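# Fetch lamp-indicated tools from chest drawers into tray

## Task

Look at the board: a lit lamp marks one tool's picture. Take that tool out of the chest, place it so it lies wholly within the tray, release it, and close all drawers completely; this makes the following lamp light. Keep going until every lamp is dark. At the end, the tools you fetched stay in the tray, all other tools are in the chest, and the tray holds nothing else. Nothing may count as done if it stays in place only because the robot is holding it. Finally release everything and move the grippers away.

## Robot and tools

Robot: two Franka FR3 arms, left_arm and right_arm, each carrying a Robotiq 2F-140 parallel gripper, plus four cameras: cam_head_left, cam_head_right, cam_left_wrist, cam_right_wrist (each 504x504 pixels).

Frame: a single scene frame. Origin on the tabletop midway between the arms, +z up, +x pointing out across the table, left_arm on the +y side. The names left and right refer to the arms, not to image sides. Arm bases: left_arm at (+0.059, +0.466, 0) m, quat_wxyz (+0.995, 0, 0, +0.104); right_arm at (+0.040, -0.304, 0) m, quat_wxyz (+0.999, 0, 0, -0.052). In the gripper's own axes, the fingers extend along +z and close along y. end_effector_position is the point between the pads when shut; closed fingertips stick out about 33 mm past it (9 mm when fully open), and closing pushes the tips about 24 mm further from the arm, so keep that clearance above surfaces. Reported hand positions can be slightly off, especially at long reach.

The row (used by both execute_actions and move): one flat list of 20 numbers covering both arms, even when only one arm moves. First the left arm's 10: x, y, z, qw, qx, qy, qz, then gripper position, force_limit, speed; then the same 10 for the right arm. x, y, z are an absolute target for end_effector_position in metres, scene frame; qw..qz an absolute target orientation (w first), scene frame. The last three of each arm lie in [-1, 1]. Gripper position: +1 fully open (140 mm), pads touch near -0.8, -1 closes until blocked. force_limit: -1 about 14 N, 0 about 60 N, +1 about 107 N (for parts up to 40 mm wide). speed: -1 about 30 mm/s, 0 about 140, +1 about 250. A target more than 0.6 m from an arm's last reported position along any gripper axis gets the call refused. To hold an arm still, resend its exact last-result pose and its three gripper numbers; a 0 there is itself a command. To keep orientation steady, resend the same intended quaternion each time rather than the drifted reported one.

execute_actions: argument actions, a list with zero or one entry, plus optional pictures (boolean, pictures come by default). Empty list = just read the state. {"rows": [...], "steps": n} runs 1 to 15 rows, one per control step of 1/30 s (n up to 15, default 15; the last row repeats if rows run out). {"steps": n} alone is a wait of up to 300 steps counted from the previous result, including your thinking time. Each step the commanded pose is clipped to within 70 mm and 16 degrees of the measured pose; position wins over orientation when both cannot be met. After an action ends, an arm travels only to its last clipped pose, so long moves need several calls.

move: target is one 20-number row as above (absolute poses); speed in m/s, 0.002 to 0.5, default 0.25 (rotation up to twice that in rad/s). Both grippers travel straight lines finishing together, 0.5 to 10 s long; longer paths stop at 10 s short of the target. Finger numbers are applied at the start. Paths do not avoid obstacles or the other arm, and the hand may lag, drift, or overshoot speed near full extension. The result adds a move: line giving the ending (done, off_target, moving, held, fault) and limits (paced = pose was clipped; held = a check blocked steps, after which the arm may lurch fast) plus each gripper's distance to its target.

wait: seconds 0 to 10; nothing new is sent. zoom_image: camera name and region [x0, y0, x1, y1] in that camera's pixels, origin top-left, at most 504 by 504. read_manual: only licence texts. finished_scene: pass the current scene's number; irreversible, and it reports success. Replying without a tool call ends everything.

Results: the state line shows each gripper's position and quaternion. object_status: 0 moving, 1 blocked while opening, 2 blocked while closing (a grasp; check for this after sending -1), 3 reached target or pads met (a thin item may still be held). position_measured is in counts, 3 open to 230 closed, not linear. Stopped fingers stay put until a position change of 0.01 or more; to squeeze harder raise force_limit and toggle position between -1 and -0.98. "pose unreachable" means the clearance check altered or blocked a command; HELD flags steps not sent. Hand target lines show where the controller is now heading. Joint torque and external torque readings are approximate; MOTOR HOT warns of overheating before an OVER-TEMPERATURE FAULT brakes the arm.

Joint ranges (rad): waist ±2.744, shoulder ±1.784, upper arm roll ±2.901, elbow -3.042 to -0.152, forearm roll ±2.807, wrist pitch 0.544 to 4.517, wrist roll ±3.016. Load limits (N m): 35, 35, 32, 30, 12, 12, 12; held weight counts. Hitting a limit causes a TORQUE FAULT: the arm halts 10 s and drops the rest of the call.

Avoid: dropping or knocking anything off the table (fails the task), slamming or pressing hard (fast moves and targets set deep past contact push harder), letting the arms collide, and leaving drawers ajar. Brief external tugs on held parts or pushes on loose objects can occur, so grip firmly and check status.

Each tool is called by a JSON object that holds its "method" and its "body".

## Session

{"method": "execute_actions", "body": {"actions": []}}

Scene clock: 0.00 s of 15600.00 s.
left_arm: end_effector_position=(+0.3582, +0.6467, +0.2065) position_measured=3 object_status=3 end_effector_quat_wxyz=(+0.213, +0.833, -0.501, +0.099) | right_arm: end_effector_position=(+0.4736, -0.5339, +0.3067) position_measured=3 object_status=3 end_effector_quat_wxyz=(-0.220, -0.319, +0.913, -0.127)
Joint positions: left_arm=[ 0.456 -0.248  0.122 -2.383 -0.269  1.754  0.39 ] | right_arm=[-0.181 -0.033  0.075 -1.926 -0.443  1.624  0.773]
Joint velocities: left_arm=[ 0.001 -0.     0.002 -0.001  0.    -0.    -0.001] | right_arm=[ 0.001 -0.001 -0.001  0.001  0.     0.001  0.   ]
Joint torques (N m, as the joint torque sensors report them, + toward a larger angle): no reading
External joint torques (N m, as the arm's controller estimates them; a push from outside toward a larger angle lowers the number): no reading
Hand target (left_arm): +0.358, +0.647, +0.207; +0.213, +0.833, -0.501, +0.099
Hand target (right_arm): +0.474, -0.534, +0.307; -0.220, -0.319, +0.913, -0.127

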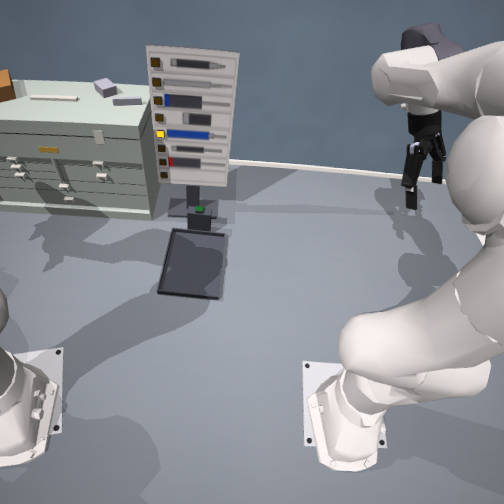

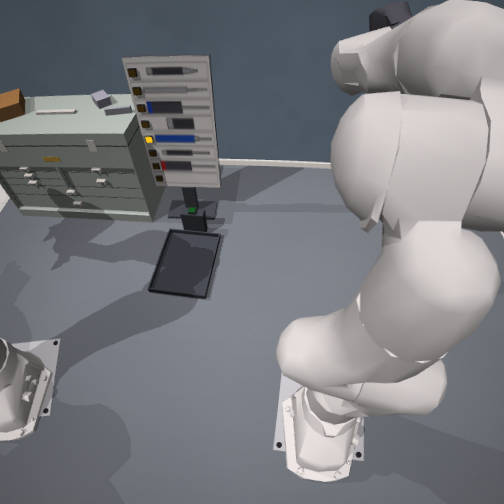

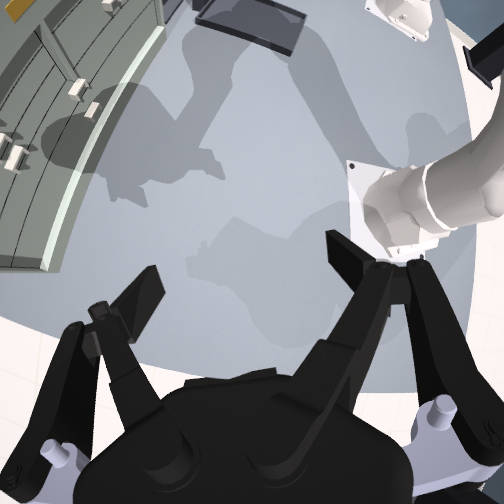

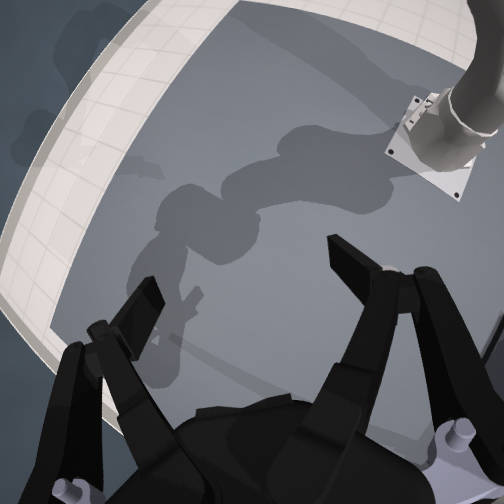

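{"method": "zoom_image", "body": {"camera": "cam_head_left", "region": [0, 40, 260, 300]}}

{"method": "zoom_image", "body": {"camera": "cam_head_right", "region": [0, 40, 260, 300]}}

{"method": "zoom_image", "body": {"camera": "cam_left_wrist", "region": [0, 0, 300, 300]}}

Region (0, 40, 260, 300) of cam_head_left's 504x504 image, scaled by 1.938, with more detail than that image has.

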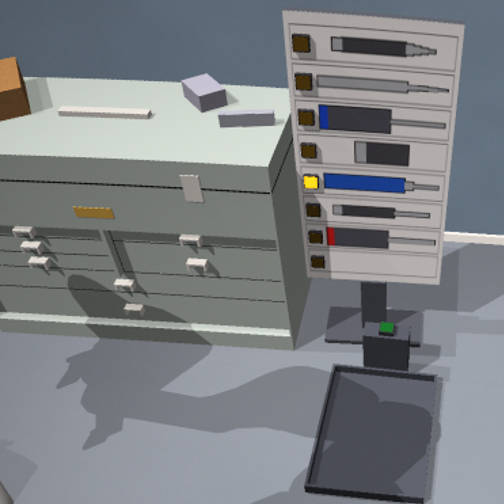

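Region (0, 40, 260, 300) of cam_head_right's 504x504 image, scaled by 1.938, with more detail than that image has.

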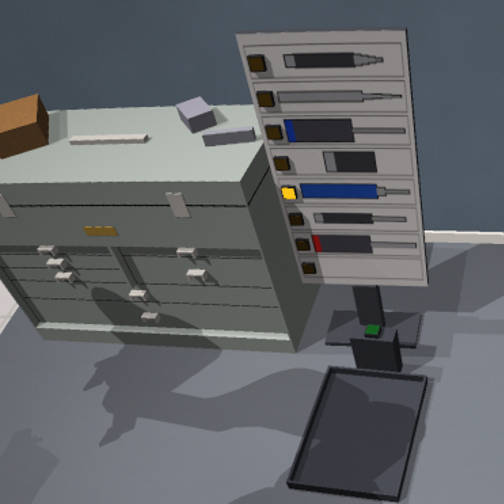

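Region (0, 0, 300, 300) of cam_left_wrist's 504x504 image, scaled by 1.680, with more detail than that image has.

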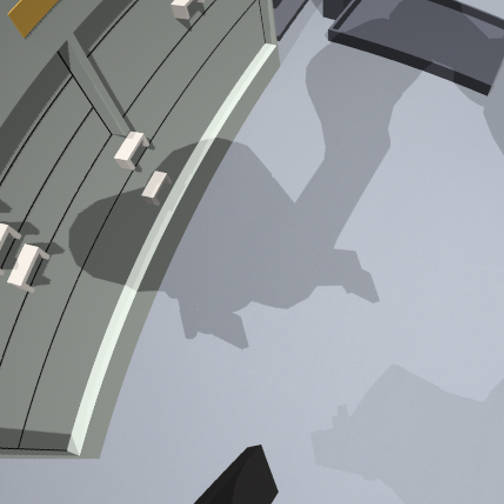

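{"method": "move", "body": {"target": [0.38,0.55,0.30,0,0.924,0,0.383,1,0,0,0.4736,-0.5339,0.3067,-0.220,-0.319,0.913,-0.127,1,0,0]}}

Scene clock: 63.63 s of 15600.00 s.
left_arm: end_effector_position=(+0.3868, +0.5499, +0.3037) position_measured=3 object_status=3 end_effector_quat_wxyz=(+0.020, +0.928, -0.017, +0.373) | right_arm: end_effector_position=(+0.4736, -0.5339, +0.3067) position_measured=3 object_status=3 end_effector_quat_wxyz=(-0.220, -0.319, +0.913, -0.127)
Joint positions: left_arm=[ 1.32  -1.79  -0.455 -3.052 -1.252  1.364 -0.254] | right_arm=[-0.181 -0.033  0.075 -1.926 -0.443  1.624  0.773]
Joint velocities: left_arm=[ 0.01  -0.001  0.     0.002 -0.006 -0.022  0.027] | right_arm=[ 0.     0.001 -0.001 -0.     0.001  0.    -0.002]
Joint torques (N m, as the joint torque sensors report them, + toward a larger angle): left_arm=[ 1.91 13.3   8.23 17.48 -1.86  1.83  0.3 ] | right_arm=[ -0.26 -29.79   0.64  23.44  -0.48   1.49  -0.11]
External joint torques (N m, as the arm's controller estimates them; a push from outside toward a larger angle lowers the number): left_arm=[ 1.98 -0.72  0.21 -1.11 -0.49 -0.34  0.28] | right_arm=[-0.19  0.24  0.79 -0.09 -0.25  0.01 -0.12]
Hand target (left_arm): +0.387, +0.549, +0.303; +0.020, +0.927, -0.022, +0.373
Hand target (right_arm): +0.474, -0.534, +0.307; -0.220, -0.319, +0.913, -0.127
Off the commanded pose (left_arm): 0.008 m, 3 deg.
Off the commanded pose (right_arm): 0.000 m, 0 deg.
joint sent to its limit (left arm) — the command would take joint 2 (shoulder) past its lower limit and joint 4 (elbow) past its lower limit, so those joints were sent only as far as their limits.
After step 90, 56.53 s passed at rest.
move: off_target (left_arm)

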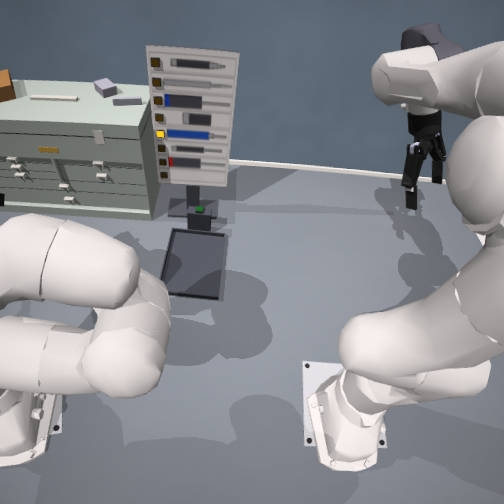

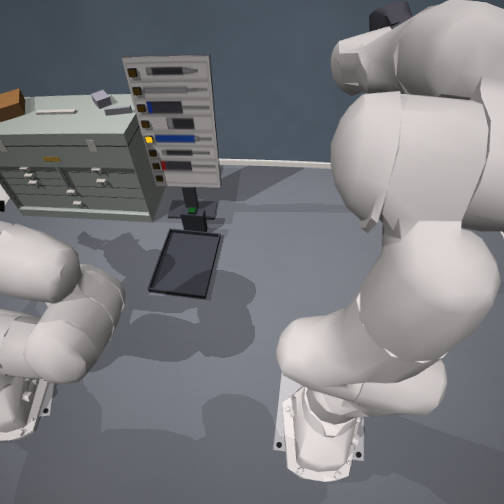

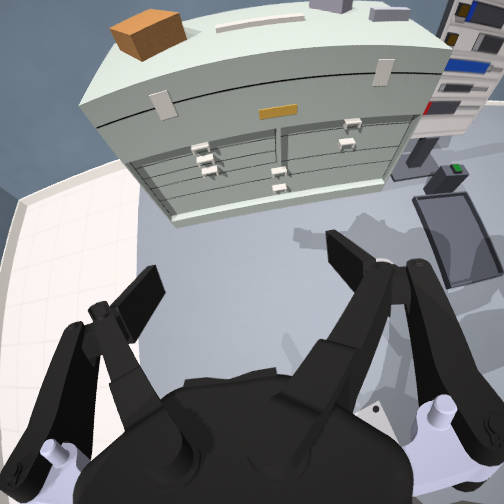

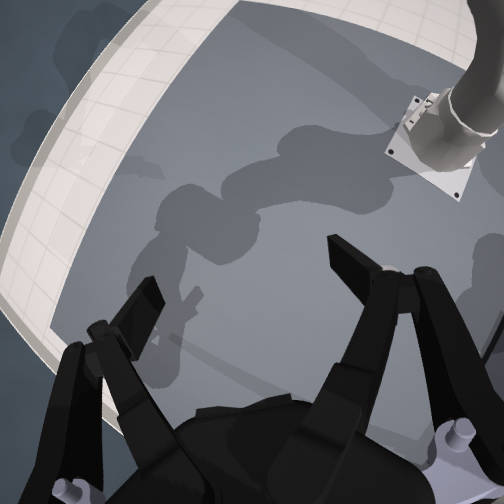

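{"method": "move", "body": {"target": [0.48,0.52,0.40,0,1,0,0,1,0,0,0.4736,-0.5339,0.3067,-0.220,-0.319,0.913,-0.127,1,0,0]}}

{"method": "move", "body": {"target": [0.53,0.48,0.20,0,0.954,0,0.301,1,0,0,0.4736,-0.5339,0.3067,-0.220,-0.319,0.913,-0.127,1,0,0], "speed": 0.15}}

Scene clock: 110.83 s of 15600.00 s.
left_arm: end_effector_position=(+0.4758, +0.5213, +0.4000) position_measured=3 object_status=3 end_effector_quat_wxyz=(-0.004, +1.000, +0.006, -0.003) | right_arm: end_effector_position=(+0.4736, -0.5339, +0.3067) position_measured=3 object_status=3 end_effector_quat_wxyz=(-0.220, -0.319, +0.913, -0.127)
Joint positions: left_arm=[ 1.713 -1.267 -0.815 -1.932 -0.924  1.044 -0.566] | right_arm=[-0.181 -0.033  0.075 -1.926 -0.443  1.624  0.773]
Joint velocities: left_arm=[ 0.002 -0.001  0.001 -0.     0.001 -0.012 -0.023] | right_arm=[-0.     0.    -0.001  0.001 -0.001 -0.     0.001]
Joint torques (N m, as the joint torque sensors report them, + toward a larger angle): left_arm=[ 1.68 21.95 22.31 10.98  1.18  2.11 -0.12] | right_arm=[ -0.31 -29.76   0.96  23.55  -0.51   1.5   -0.15]
External joint torques (N m, as the arm's controller estimates them; a push from outside toward a larger angle lowers the number): left_arm=[ 1.72 -0.67  0.46  1.31  0.44 -0.42 -0.12] | right_arm=[-0.33  0.52  1.02 -0.13 -0.28  0.01 -0.16]
Hand target (left_arm): +0.475, +0.521, +0.400; -0.004, +1.000, +0.012, -0.006
Hand target (right_arm): +0.474, -0.534, +0.307; -0.220, -0.319, +0.913, -0.127
Off the commanded pose (left_arm): 0.004 m, 1 deg.
Off the commanded pose (right_arm): 0.000 m, 0 deg.
After step 90, 41.93 s passed at rest.
move: off_target (left_arm)

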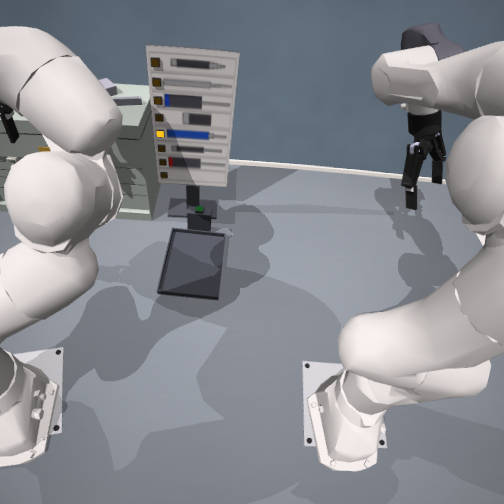

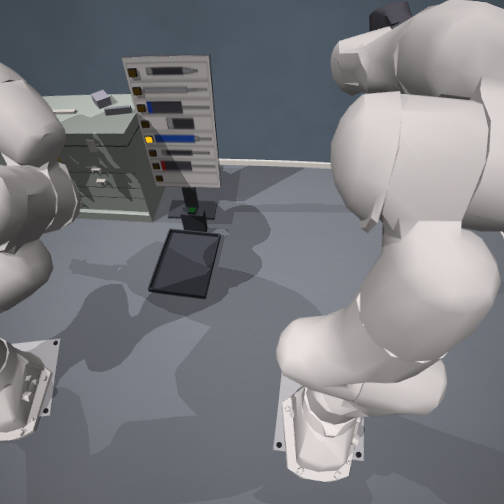

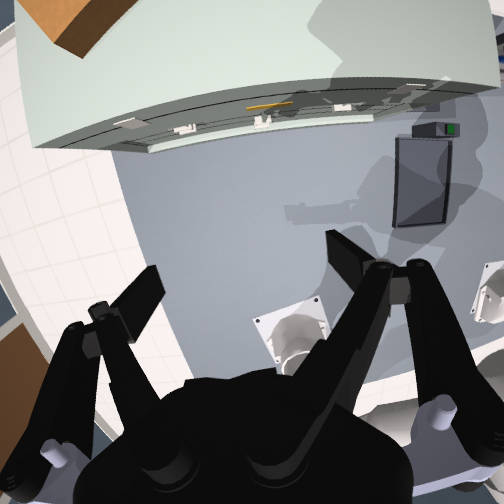

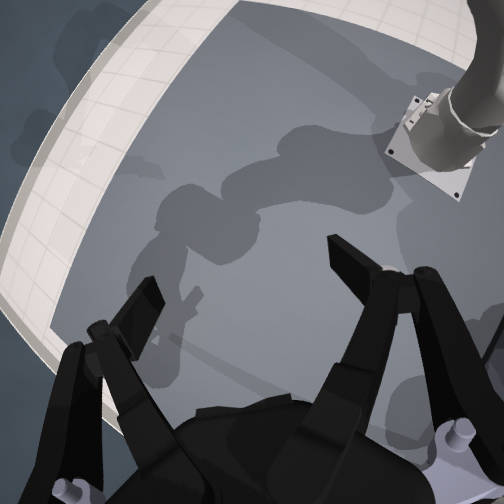

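Scene clock: 113.63 s of 15600.00 s.
left_arm: end_effector_position=(+0.5321, +0.4794, +0.2038) position_measured=3 object_status=3 end_effector_quat_wxyz=(+0.006, +0.953, -0.009, +0.302) | right_arm: end_effector_position=(+0.4736, -0.5339, +0.3067) position_measured=3 object_status=3 end_effector_quat_wxyz=(-0.220, -0.319, +0.913, -0.127)
Joint positions: left_arm=[ 1.13  -1.79  -1.197 -2.847 -1.807  1.574 -0.59 ] | right_arm=[-0.181 -0.033  0.075 -1.926 -0.443  1.624  0.773]
Joint velocities: left_arm=[-0.001 -0.001 -0.001 -0.001 -0.003  0.01  -0.006] | right_arm=[-0.001 -0.002  0.001  0.001 -0.    -0.001  0.   ]
Joint torques (N m, as the joint torque sensors report them, + toward a larger angle): left_arm=[-1.29 13.35 18.53  3.16 -0.82  3.3  -0.11] | right_arm=[ -0.12 -29.67   0.86  23.52  -0.51   1.48  -0.18]
External joint torques (N m, as the arm's controller estimates them; a push from outside toward a larger angle lowers the number): left_arm=[-1.34 -0.9  -0.39 -1.61 -0.38  0.49 -0.13] | right_arm=[-0.2   0.58  0.85 -0.12 -0.29 -0.01 -0.19]
Hand target (left_arm): +0.532, +0.480, +0.204; +0.006, +0.953, -0.006, +0.304
Hand target (right_arm): +0.474, -0.534, +0.307; -0.220, -0.319, +0.913, -0.127
Off the commanded pose (left_arm): 0.004 m, 1 deg.
Off the commanded pose (right_arm): 0.000 m, 0 deg.
joint sent to its limit (left arm) — the command would take joint 2 (shoulder) past its lower limit, so that joint was sent only as far as its limit.
move: off_target (left_arm)

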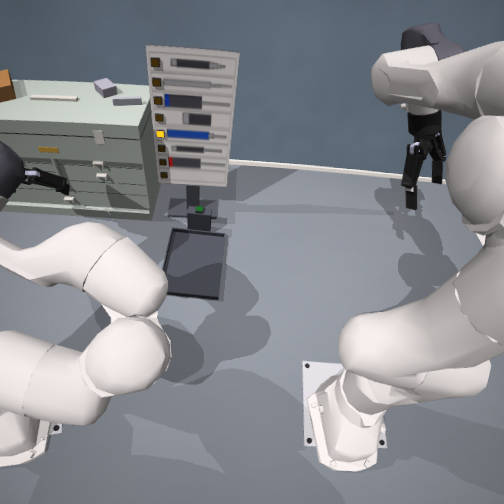

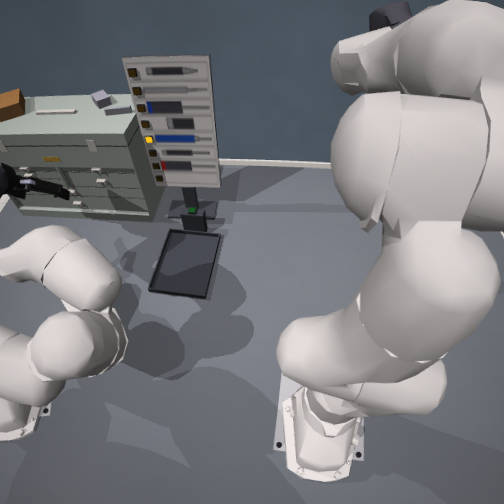

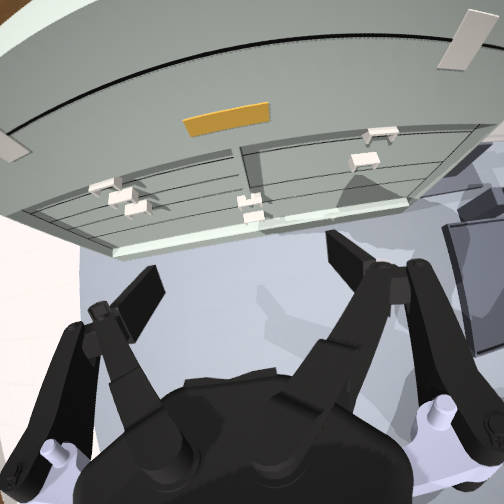

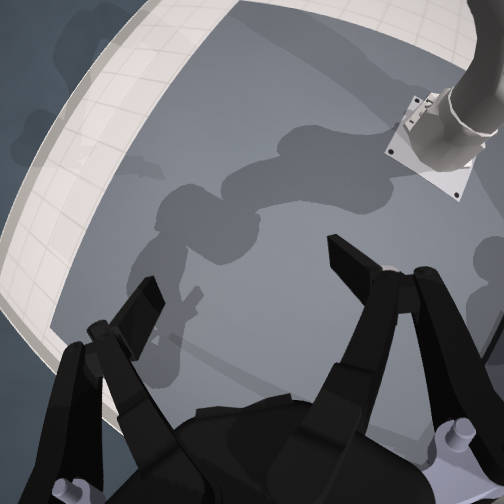

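{"method": "zoom_image", "body": {"camera": "cam_left_wrist", "region": [60, 100, 440, 280]}}

{"method": "move", "body": {"target": [0.25,0.95,0.40,0,1,0,0,1,0,0,0.4736,-0.5339,0.3067,-0.220,-0.319,0.913,-0.127,1,0,0]}}

Region (60, 100, 440, 280) of cam_left_wrist's 504x504 image, scaled by 1.326, with more detail than that image has; it fills the top 239 rows of this view, and the rest is white.

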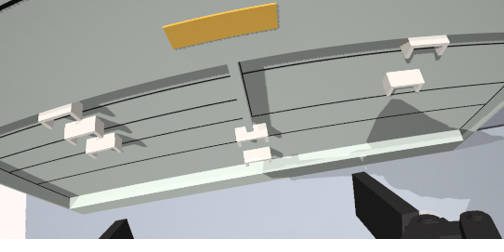

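Scene clock: 134.67 s of 15600.00 s.
left_arm: end_effector_position=(+0.2534, +0.9523, +0.3931) position_measured=3 object_status=3 end_effector_quat_wxyz=(-0.007, +1.000, +0.012, -0.003) | right_arm: end_effector_position=(+0.4736, -0.5339, +0.3067) position_measured=3 object_status=3 end_effector_quat_wxyz=(-0.220, -0.319, +0.913, -0.127)
Joint positions: left_arm=[ 2.604 -0.663 -1.18  -1.727 -0.604  1.476  0.053] | right_arm=[-0.181 -0.033  0.075 -1.926 -0.443  1.624  0.773]
Joint velocities: left_arm=[ 0.005  0.001 -0.004  0.004  0.008 -0.01  -0.   ] | right_arm=[ 0.001  0.002  0.001 -0.    -0.002 -0.001 -0.   ]
Joint torques (N m, as the joint torque sensors report them, + toward a larger angle): left_arm=[ 1.47 12.37 18.66 19.02  1.45  2.11  0.02] | right_arm=[  0.15 -29.93   0.69  23.59  -0.52   1.47  -0.1 ]
External joint torques (N m, as the arm's controller estimates them; a push from outside toward a larger angle lowers the number): left_arm=[ 1.34  0.22  0.53  0.35  0.64 -0.42  0.02] | right_arm=[ 0.1   0.09  0.71  0.06 -0.3  -0.02 -0.11]
Hand target (left_arm): +0.252, +0.952, +0.393; -0.005, +1.000, +0.012, -0.004
Hand target (right_arm): +0.474, -0.534, +0.307; -0.220, -0.319, +0.913, -0.127
Off the commanded pose (left_arm): 0.008 m, 2 deg.
Off the commanded pose (right_arm): 0.000 m, 0 deg.
After step 90, 15.17 s passed at rest.
move: off_target (left_arm)

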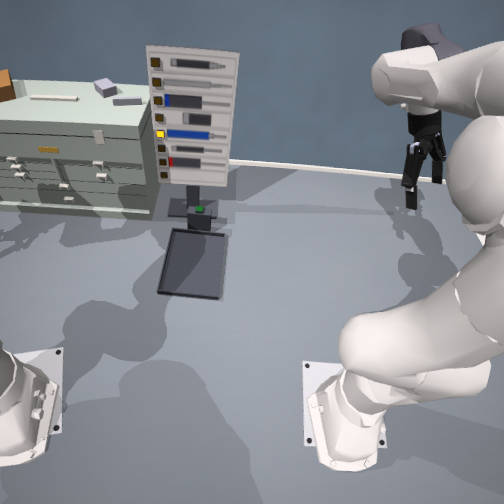

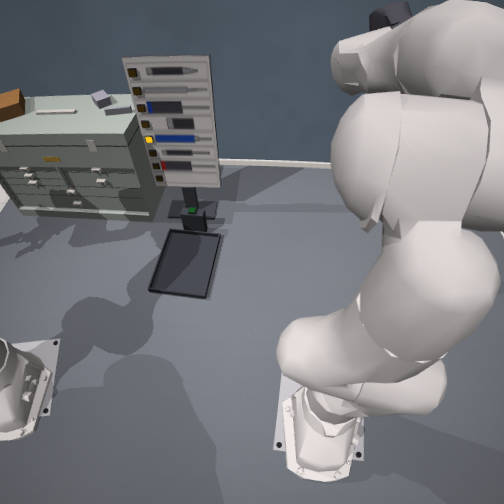

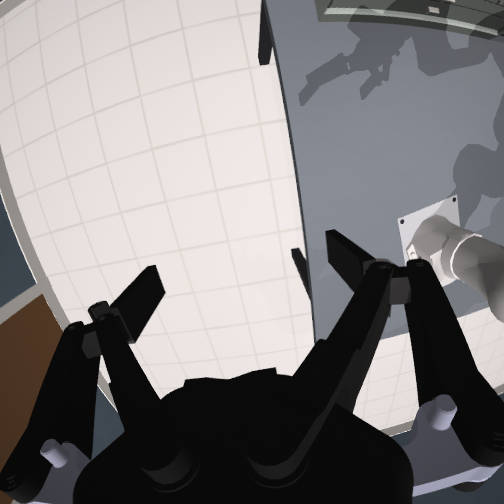

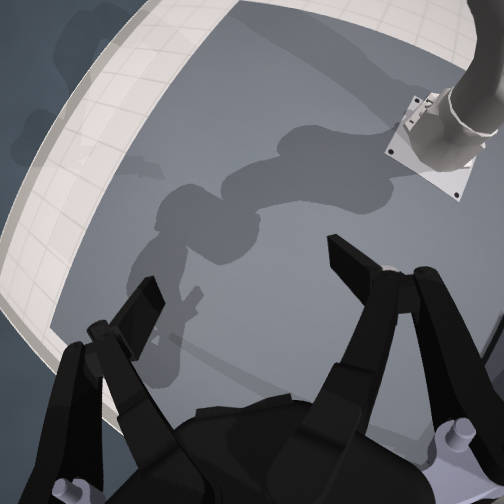

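{"method": "move", "body": {"target": [-0.22,0.84,0.42,0,1,0,0,1,0,0,0.4736,-0.5339,0.3067,-0.220,-0.319,0.913,-0.127,1,0,0], "speed": 0.2}}

Scene clock: 185.80 s of 15600.00 s.
left_arm: end_effector_position=(-0.2132, +0.8421, +0.4174) position_measured=3 object_status=3 end_effector_quat_wxyz=(-0.003, +1.000, +0.006, +0.009) | right_arm: end_effector_position=(+0.4736, -0.5339, +0.3067) position_measured=3 object_status=3 end_effector_quat_wxyz=(-0.220, -0.319, +0.913, -0.127)
Joint positions: left_arm=[ 2.53  -0.313 -0.434 -1.861 -0.146  1.568  0.74 ] | right_arm=[-0.181 -0.033  0.075 -1.926 -0.443  1.624  0.773]
Joint velocities: left_arm=[-0.002 -0.001  0.001 -0.001 -0.001 -0.002  0.03 ] | right_arm=[ 0.002 -0.001 -0.    -0.    -0.001 -0.    -0.   ]
Joint torques (N m, as the joint torque sensors report them, + toward a larger angle): left_arm=[ -1.07 -18.23   5.15  25.24   1.3    2.88   0.24] | right_arm=[ -0.44 -29.47   0.62  24.19  -0.55   1.51  -0.05]
External joint torques (N m, as the arm's controller estimates them; a push from outside toward a larger angle lowers the number): left_arm=[-1.05 -0.45  1.29  1.85  0.55  0.45  0.24] | right_arm=[-0.47  0.81  0.66  0.5  -0.32  0.01 -0.06]
Hand target (left_arm): -0.214, +0.843, +0.418; -0.004, +1.000, -0.001, +0.007
Hand target (right_arm): +0.474, -0.534, +0.307; -0.220, -0.319, +0.913, -0.127
Off the commanded pose (left_arm): 0.008 m, 1 deg.
Off the commanded pose (right_arm): 0.000 m, 0 deg.
After step 90, 45.00 s passed at rest.
move: off_target (left_arm)

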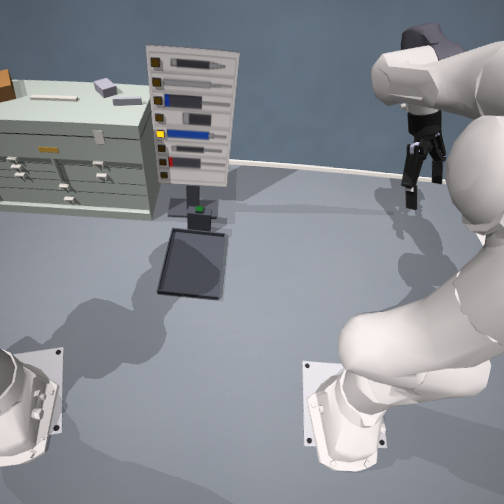

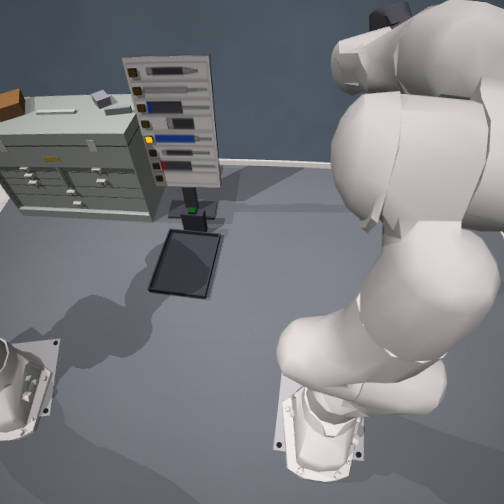

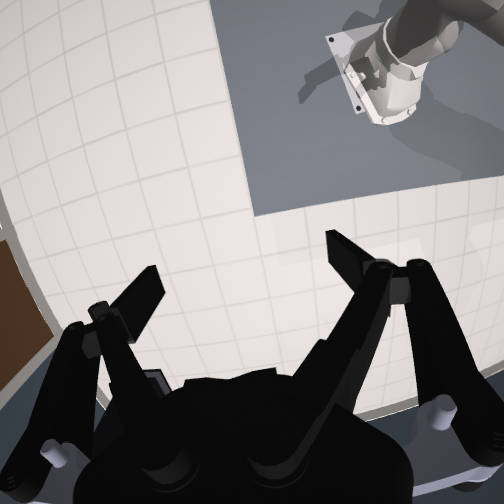

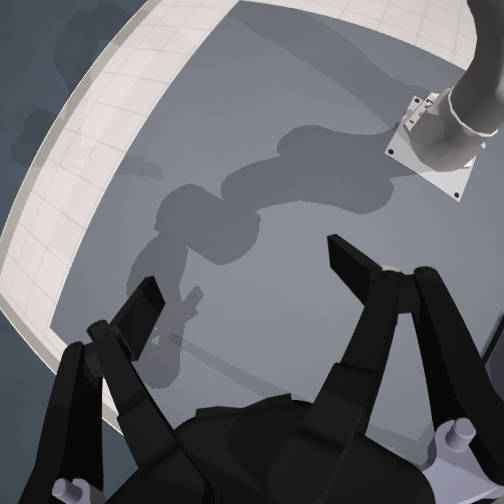

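{"method": "move", "body": {"target": [-0.32,0.99,0.20,0,1,0,0,1,0,0,0.4736,-0.5339,0.3067,-0.220,-0.319,0.913,-0.127,1,0,0], "speed": 0.2}}

{"method": "move", "body": {"target": [0.06,1.14,0.20,0,1,0,0,1,0,0,0.4736,-0.5339,0.3067,-0.220,-0.319,0.913,-0.127,1,0,0], "speed": 0.2}}

{"method": "move", "body": {"target": [0.44,1.0,0.20,0,1,0,0,1,0,0,0.4736,-0.5339,0.3067,-0.220,-0.319,0.913,-0.127,1,0,0], "speed": 0.2}}

Scene clock: 203.27 s of 15600.00 s.
left_arm: end_effector_position=(-0.3198, +0.9863, +0.1978) position_measured=3 object_status=3 end_effector_quat_wxyz=(+0.009, +1.000, -0.006, -0.002) | right_arm: end_effector_position=(+0.4736, -0.5339, +0.3067) position_measured=3 object_status=3 end_effector_quat_wxyz=(-0.220, -0.319, +0.913, -0.127)
Joint positions: left_arm=[ 2.421  0.354 -0.499 -1.694  0.197  1.989  0.514] | right_arm=[-0.181 -0.033  0.075 -1.926 -0.443  1.624  0.773]
Joint velocities: left_arm=[-0.003  0.001  0.005  0.002  0.003  0.004 -0.031] | right_arm=[ 0.     0.001 -0.001  0.001  0.001  0.001  0.   ]
Joint torques (N m, as the joint torque sensors report them, + toward a larger angle): left_arm=[ -1.23 -40.87  -3.85  25.73   1.26   2.98  -0.16] | right_arm=[ -0.29 -29.76   0.8   23.9   -0.44   1.46  -0.14]
External joint torques (N m, as the arm's controller estimates them; a push from outside toward a larger angle lowers the number): left_arm=[-1.3  -0.98  1.14  1.92  0.53  0.55 -0.17] | right_arm=[-0.26  0.38  0.9   0.28 -0.21 -0.04 -0.14]
Hand target (left_arm): -0.321, +0.988, +0.199; +0.007, +1.000, +0.000, -0.004
Hand target (right_arm): +0.474, -0.534, +0.307; -0.220, -0.319, +0.913, -0.127
Off the commanded pose (left_arm): 0.004 m, 1 deg.
Off the commanded pose (right_arm): 0.000 m, 0 deg.
After step 90, 12.47 s passed at rest.
move: off_target (left_arm)

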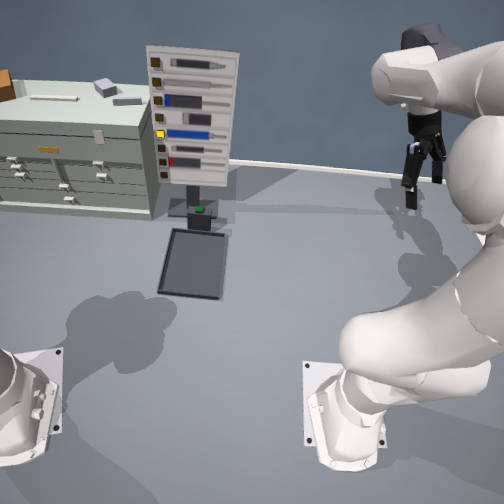

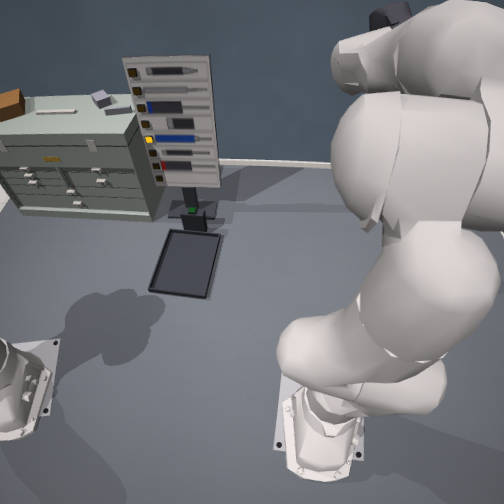

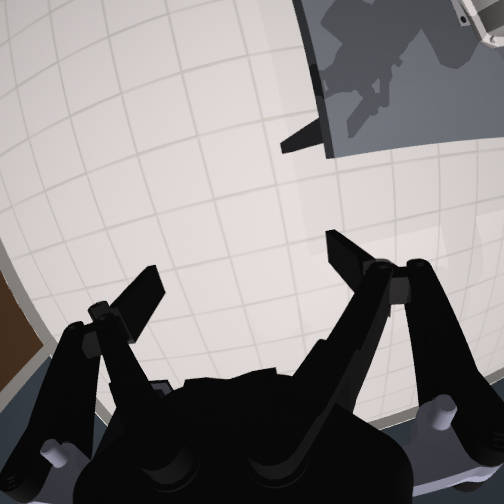

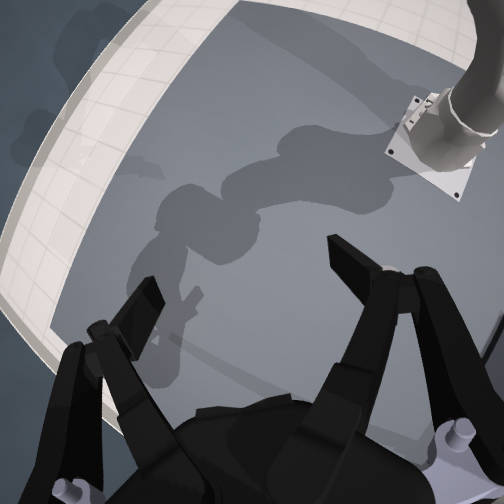

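Scene clock: 206.07 s of 15600.00 s.
left_arm: end_effector_position=(+0.0541, +1.1384, +0.2001) position_measured=3 object_status=3 end_effector_quat_wxyz=(+0.001, +1.000, -0.007, -0.008) | right_arm: end_effector_position=(+0.4736, -0.5339, +0.3067) position_measured=3 object_status=3 end_effector_quat_wxyz=(-0.220, -0.319, +0.913, -0.127)
Joint positions: left_arm=[ 1.782  0.446 -0.51  -1.566  0.246  1.948 -0.127] | right_arm=[-0.181 -0.033  0.075 -1.926 -0.443  1.624  0.773]
Joint velocities: left_arm=[-0.004 -0.001  0.001  0.001  0.001 -0.006 -0.028] | right_arm=[-0.001 -0.001 -0.001  0.    -0.     0.     0.001]
Joint torques (N m, as the joint torque sensors report them, + toward a larger angle): left_arm=[ -1.5  -42.82  -4.23  25.39   0.56   2.13  -0.22] | right_arm=[ -0.23 -29.51   1.13  23.92  -0.49   1.51  -0.12]
External joint torques (N m, as the arm's controller estimates them; a push from outside toward a larger angle lowers the number): left_arm=[-1.6   0.19  2.02  1.47 -0.21 -0.37 -0.22] | right_arm=[-0.25  0.71  1.19  0.31 -0.27  0.02 -0.13]
Hand target (left_arm): +0.055, +1.138, +0.200; +0.002, +1.000, -0.001, -0.008
Hand target (right_arm): +0.474, -0.534, +0.307; -0.220, -0.319, +0.913, -0.127
Off the commanded pose (left_arm): 0.006 m, 1 deg.
Off the commanded pose (right_arm): 0.000 m, 0 deg.
move: off_target (left_arm)

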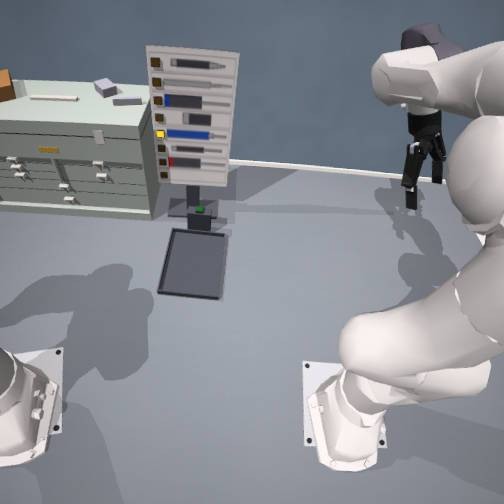

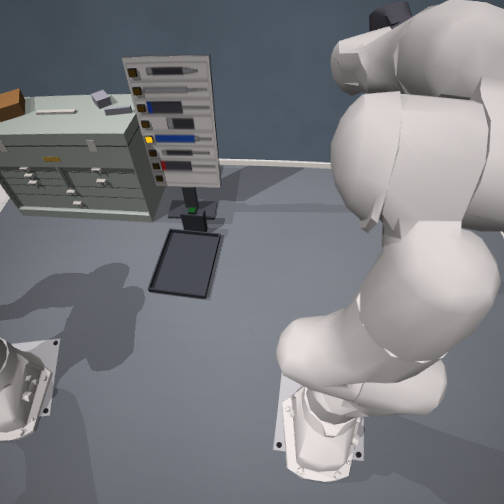

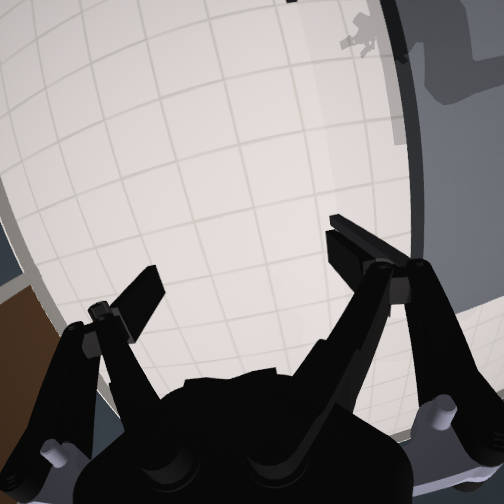

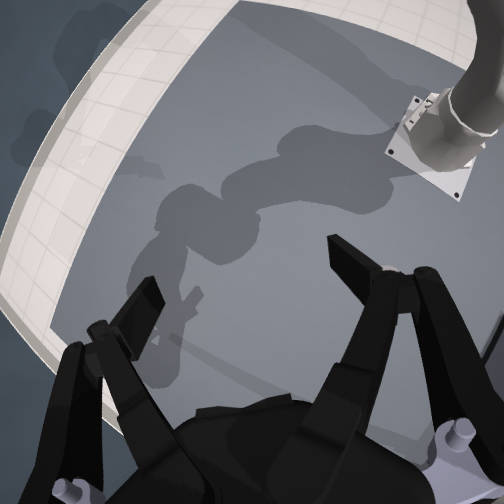

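Scene clock: 208.87 s of 15600.00 s.
left_arm: end_effector_position=(+0.4337, +1.0018, +0.2001) position_measured=3 object_status=3 end_effector_quat_wxyz=(-0.004, +1.000, -0.006, -0.006) | right_arm: end_effector_position=(+0.4736, -0.5339, +0.3067) position_measured=3 object_status=3 end_effector_quat_wxyz=(-0.220, -0.319, +0.913, -0.127)
Joint positions: left_arm=[ 1.216  0.387 -0.548 -1.658  0.232  1.981 -0.744] | right_arm=[-0.181 -0.033  0.075 -1.926 -0.443  1.624  0.773]
Joint velocities: left_arm=[-0.004  0.     0.002 -0.    -0.    -0.003 -0.03 ] | right_arm=[-0.    -0.    -0.    -0.    -0.    -0.001 -0.001]
Joint torques (N m, as the joint torque sensors report them, + toward a larger angle): left_arm=[ -1.28 -40.32  -4.09  25.48   0.71   2.14  -0.15] | right_arm=[  0.   -29.73   0.59  23.48  -0.49   1.49  -0.13]
External joint torques (N m, as the arm's controller estimates them; a push from outside toward a larger angle lowers the number): left_arm=[-1.52 -0.06  1.71  1.66 -0.07 -0.38 -0.15] | right_arm=[-0.02  0.39  0.65 -0.07 -0.26  0.01 -0.14]
Hand target (left_arm): +0.434, +1.001, +0.200; -0.003, +1.000, +0.000, -0.007
Hand target (right_arm): +0.474, -0.534, +0.307; -0.220, -0.319, +0.913, -0.127
Off the commanded pose (left_arm): 0.007 m, 1 deg.
Off the commanded pose (right_arm): 0.000 m, 0 deg.
move: off_target (left_arm)

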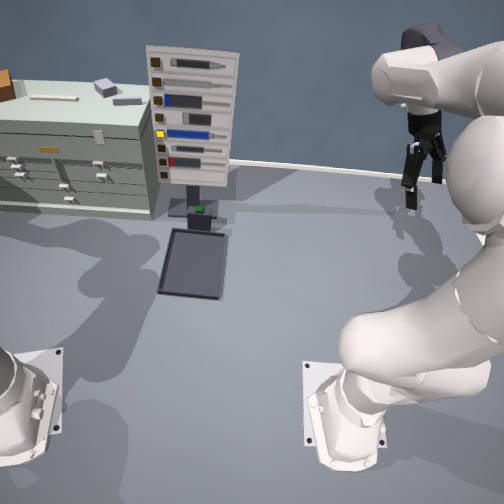

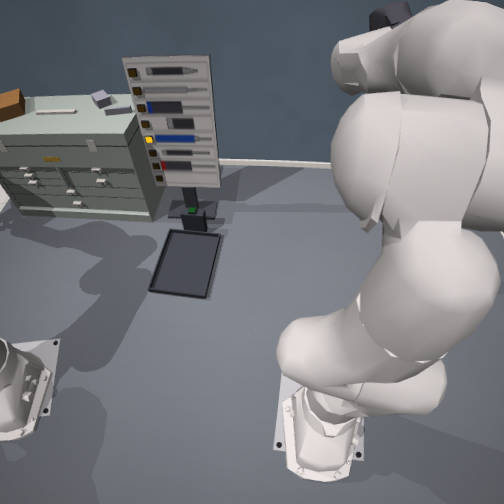

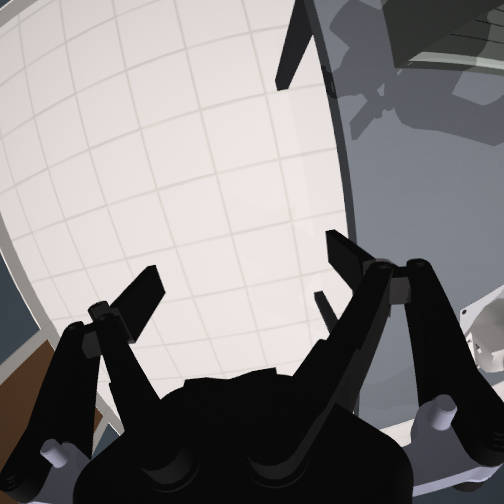

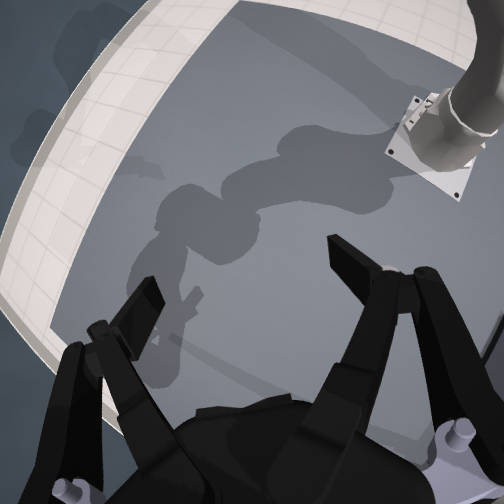

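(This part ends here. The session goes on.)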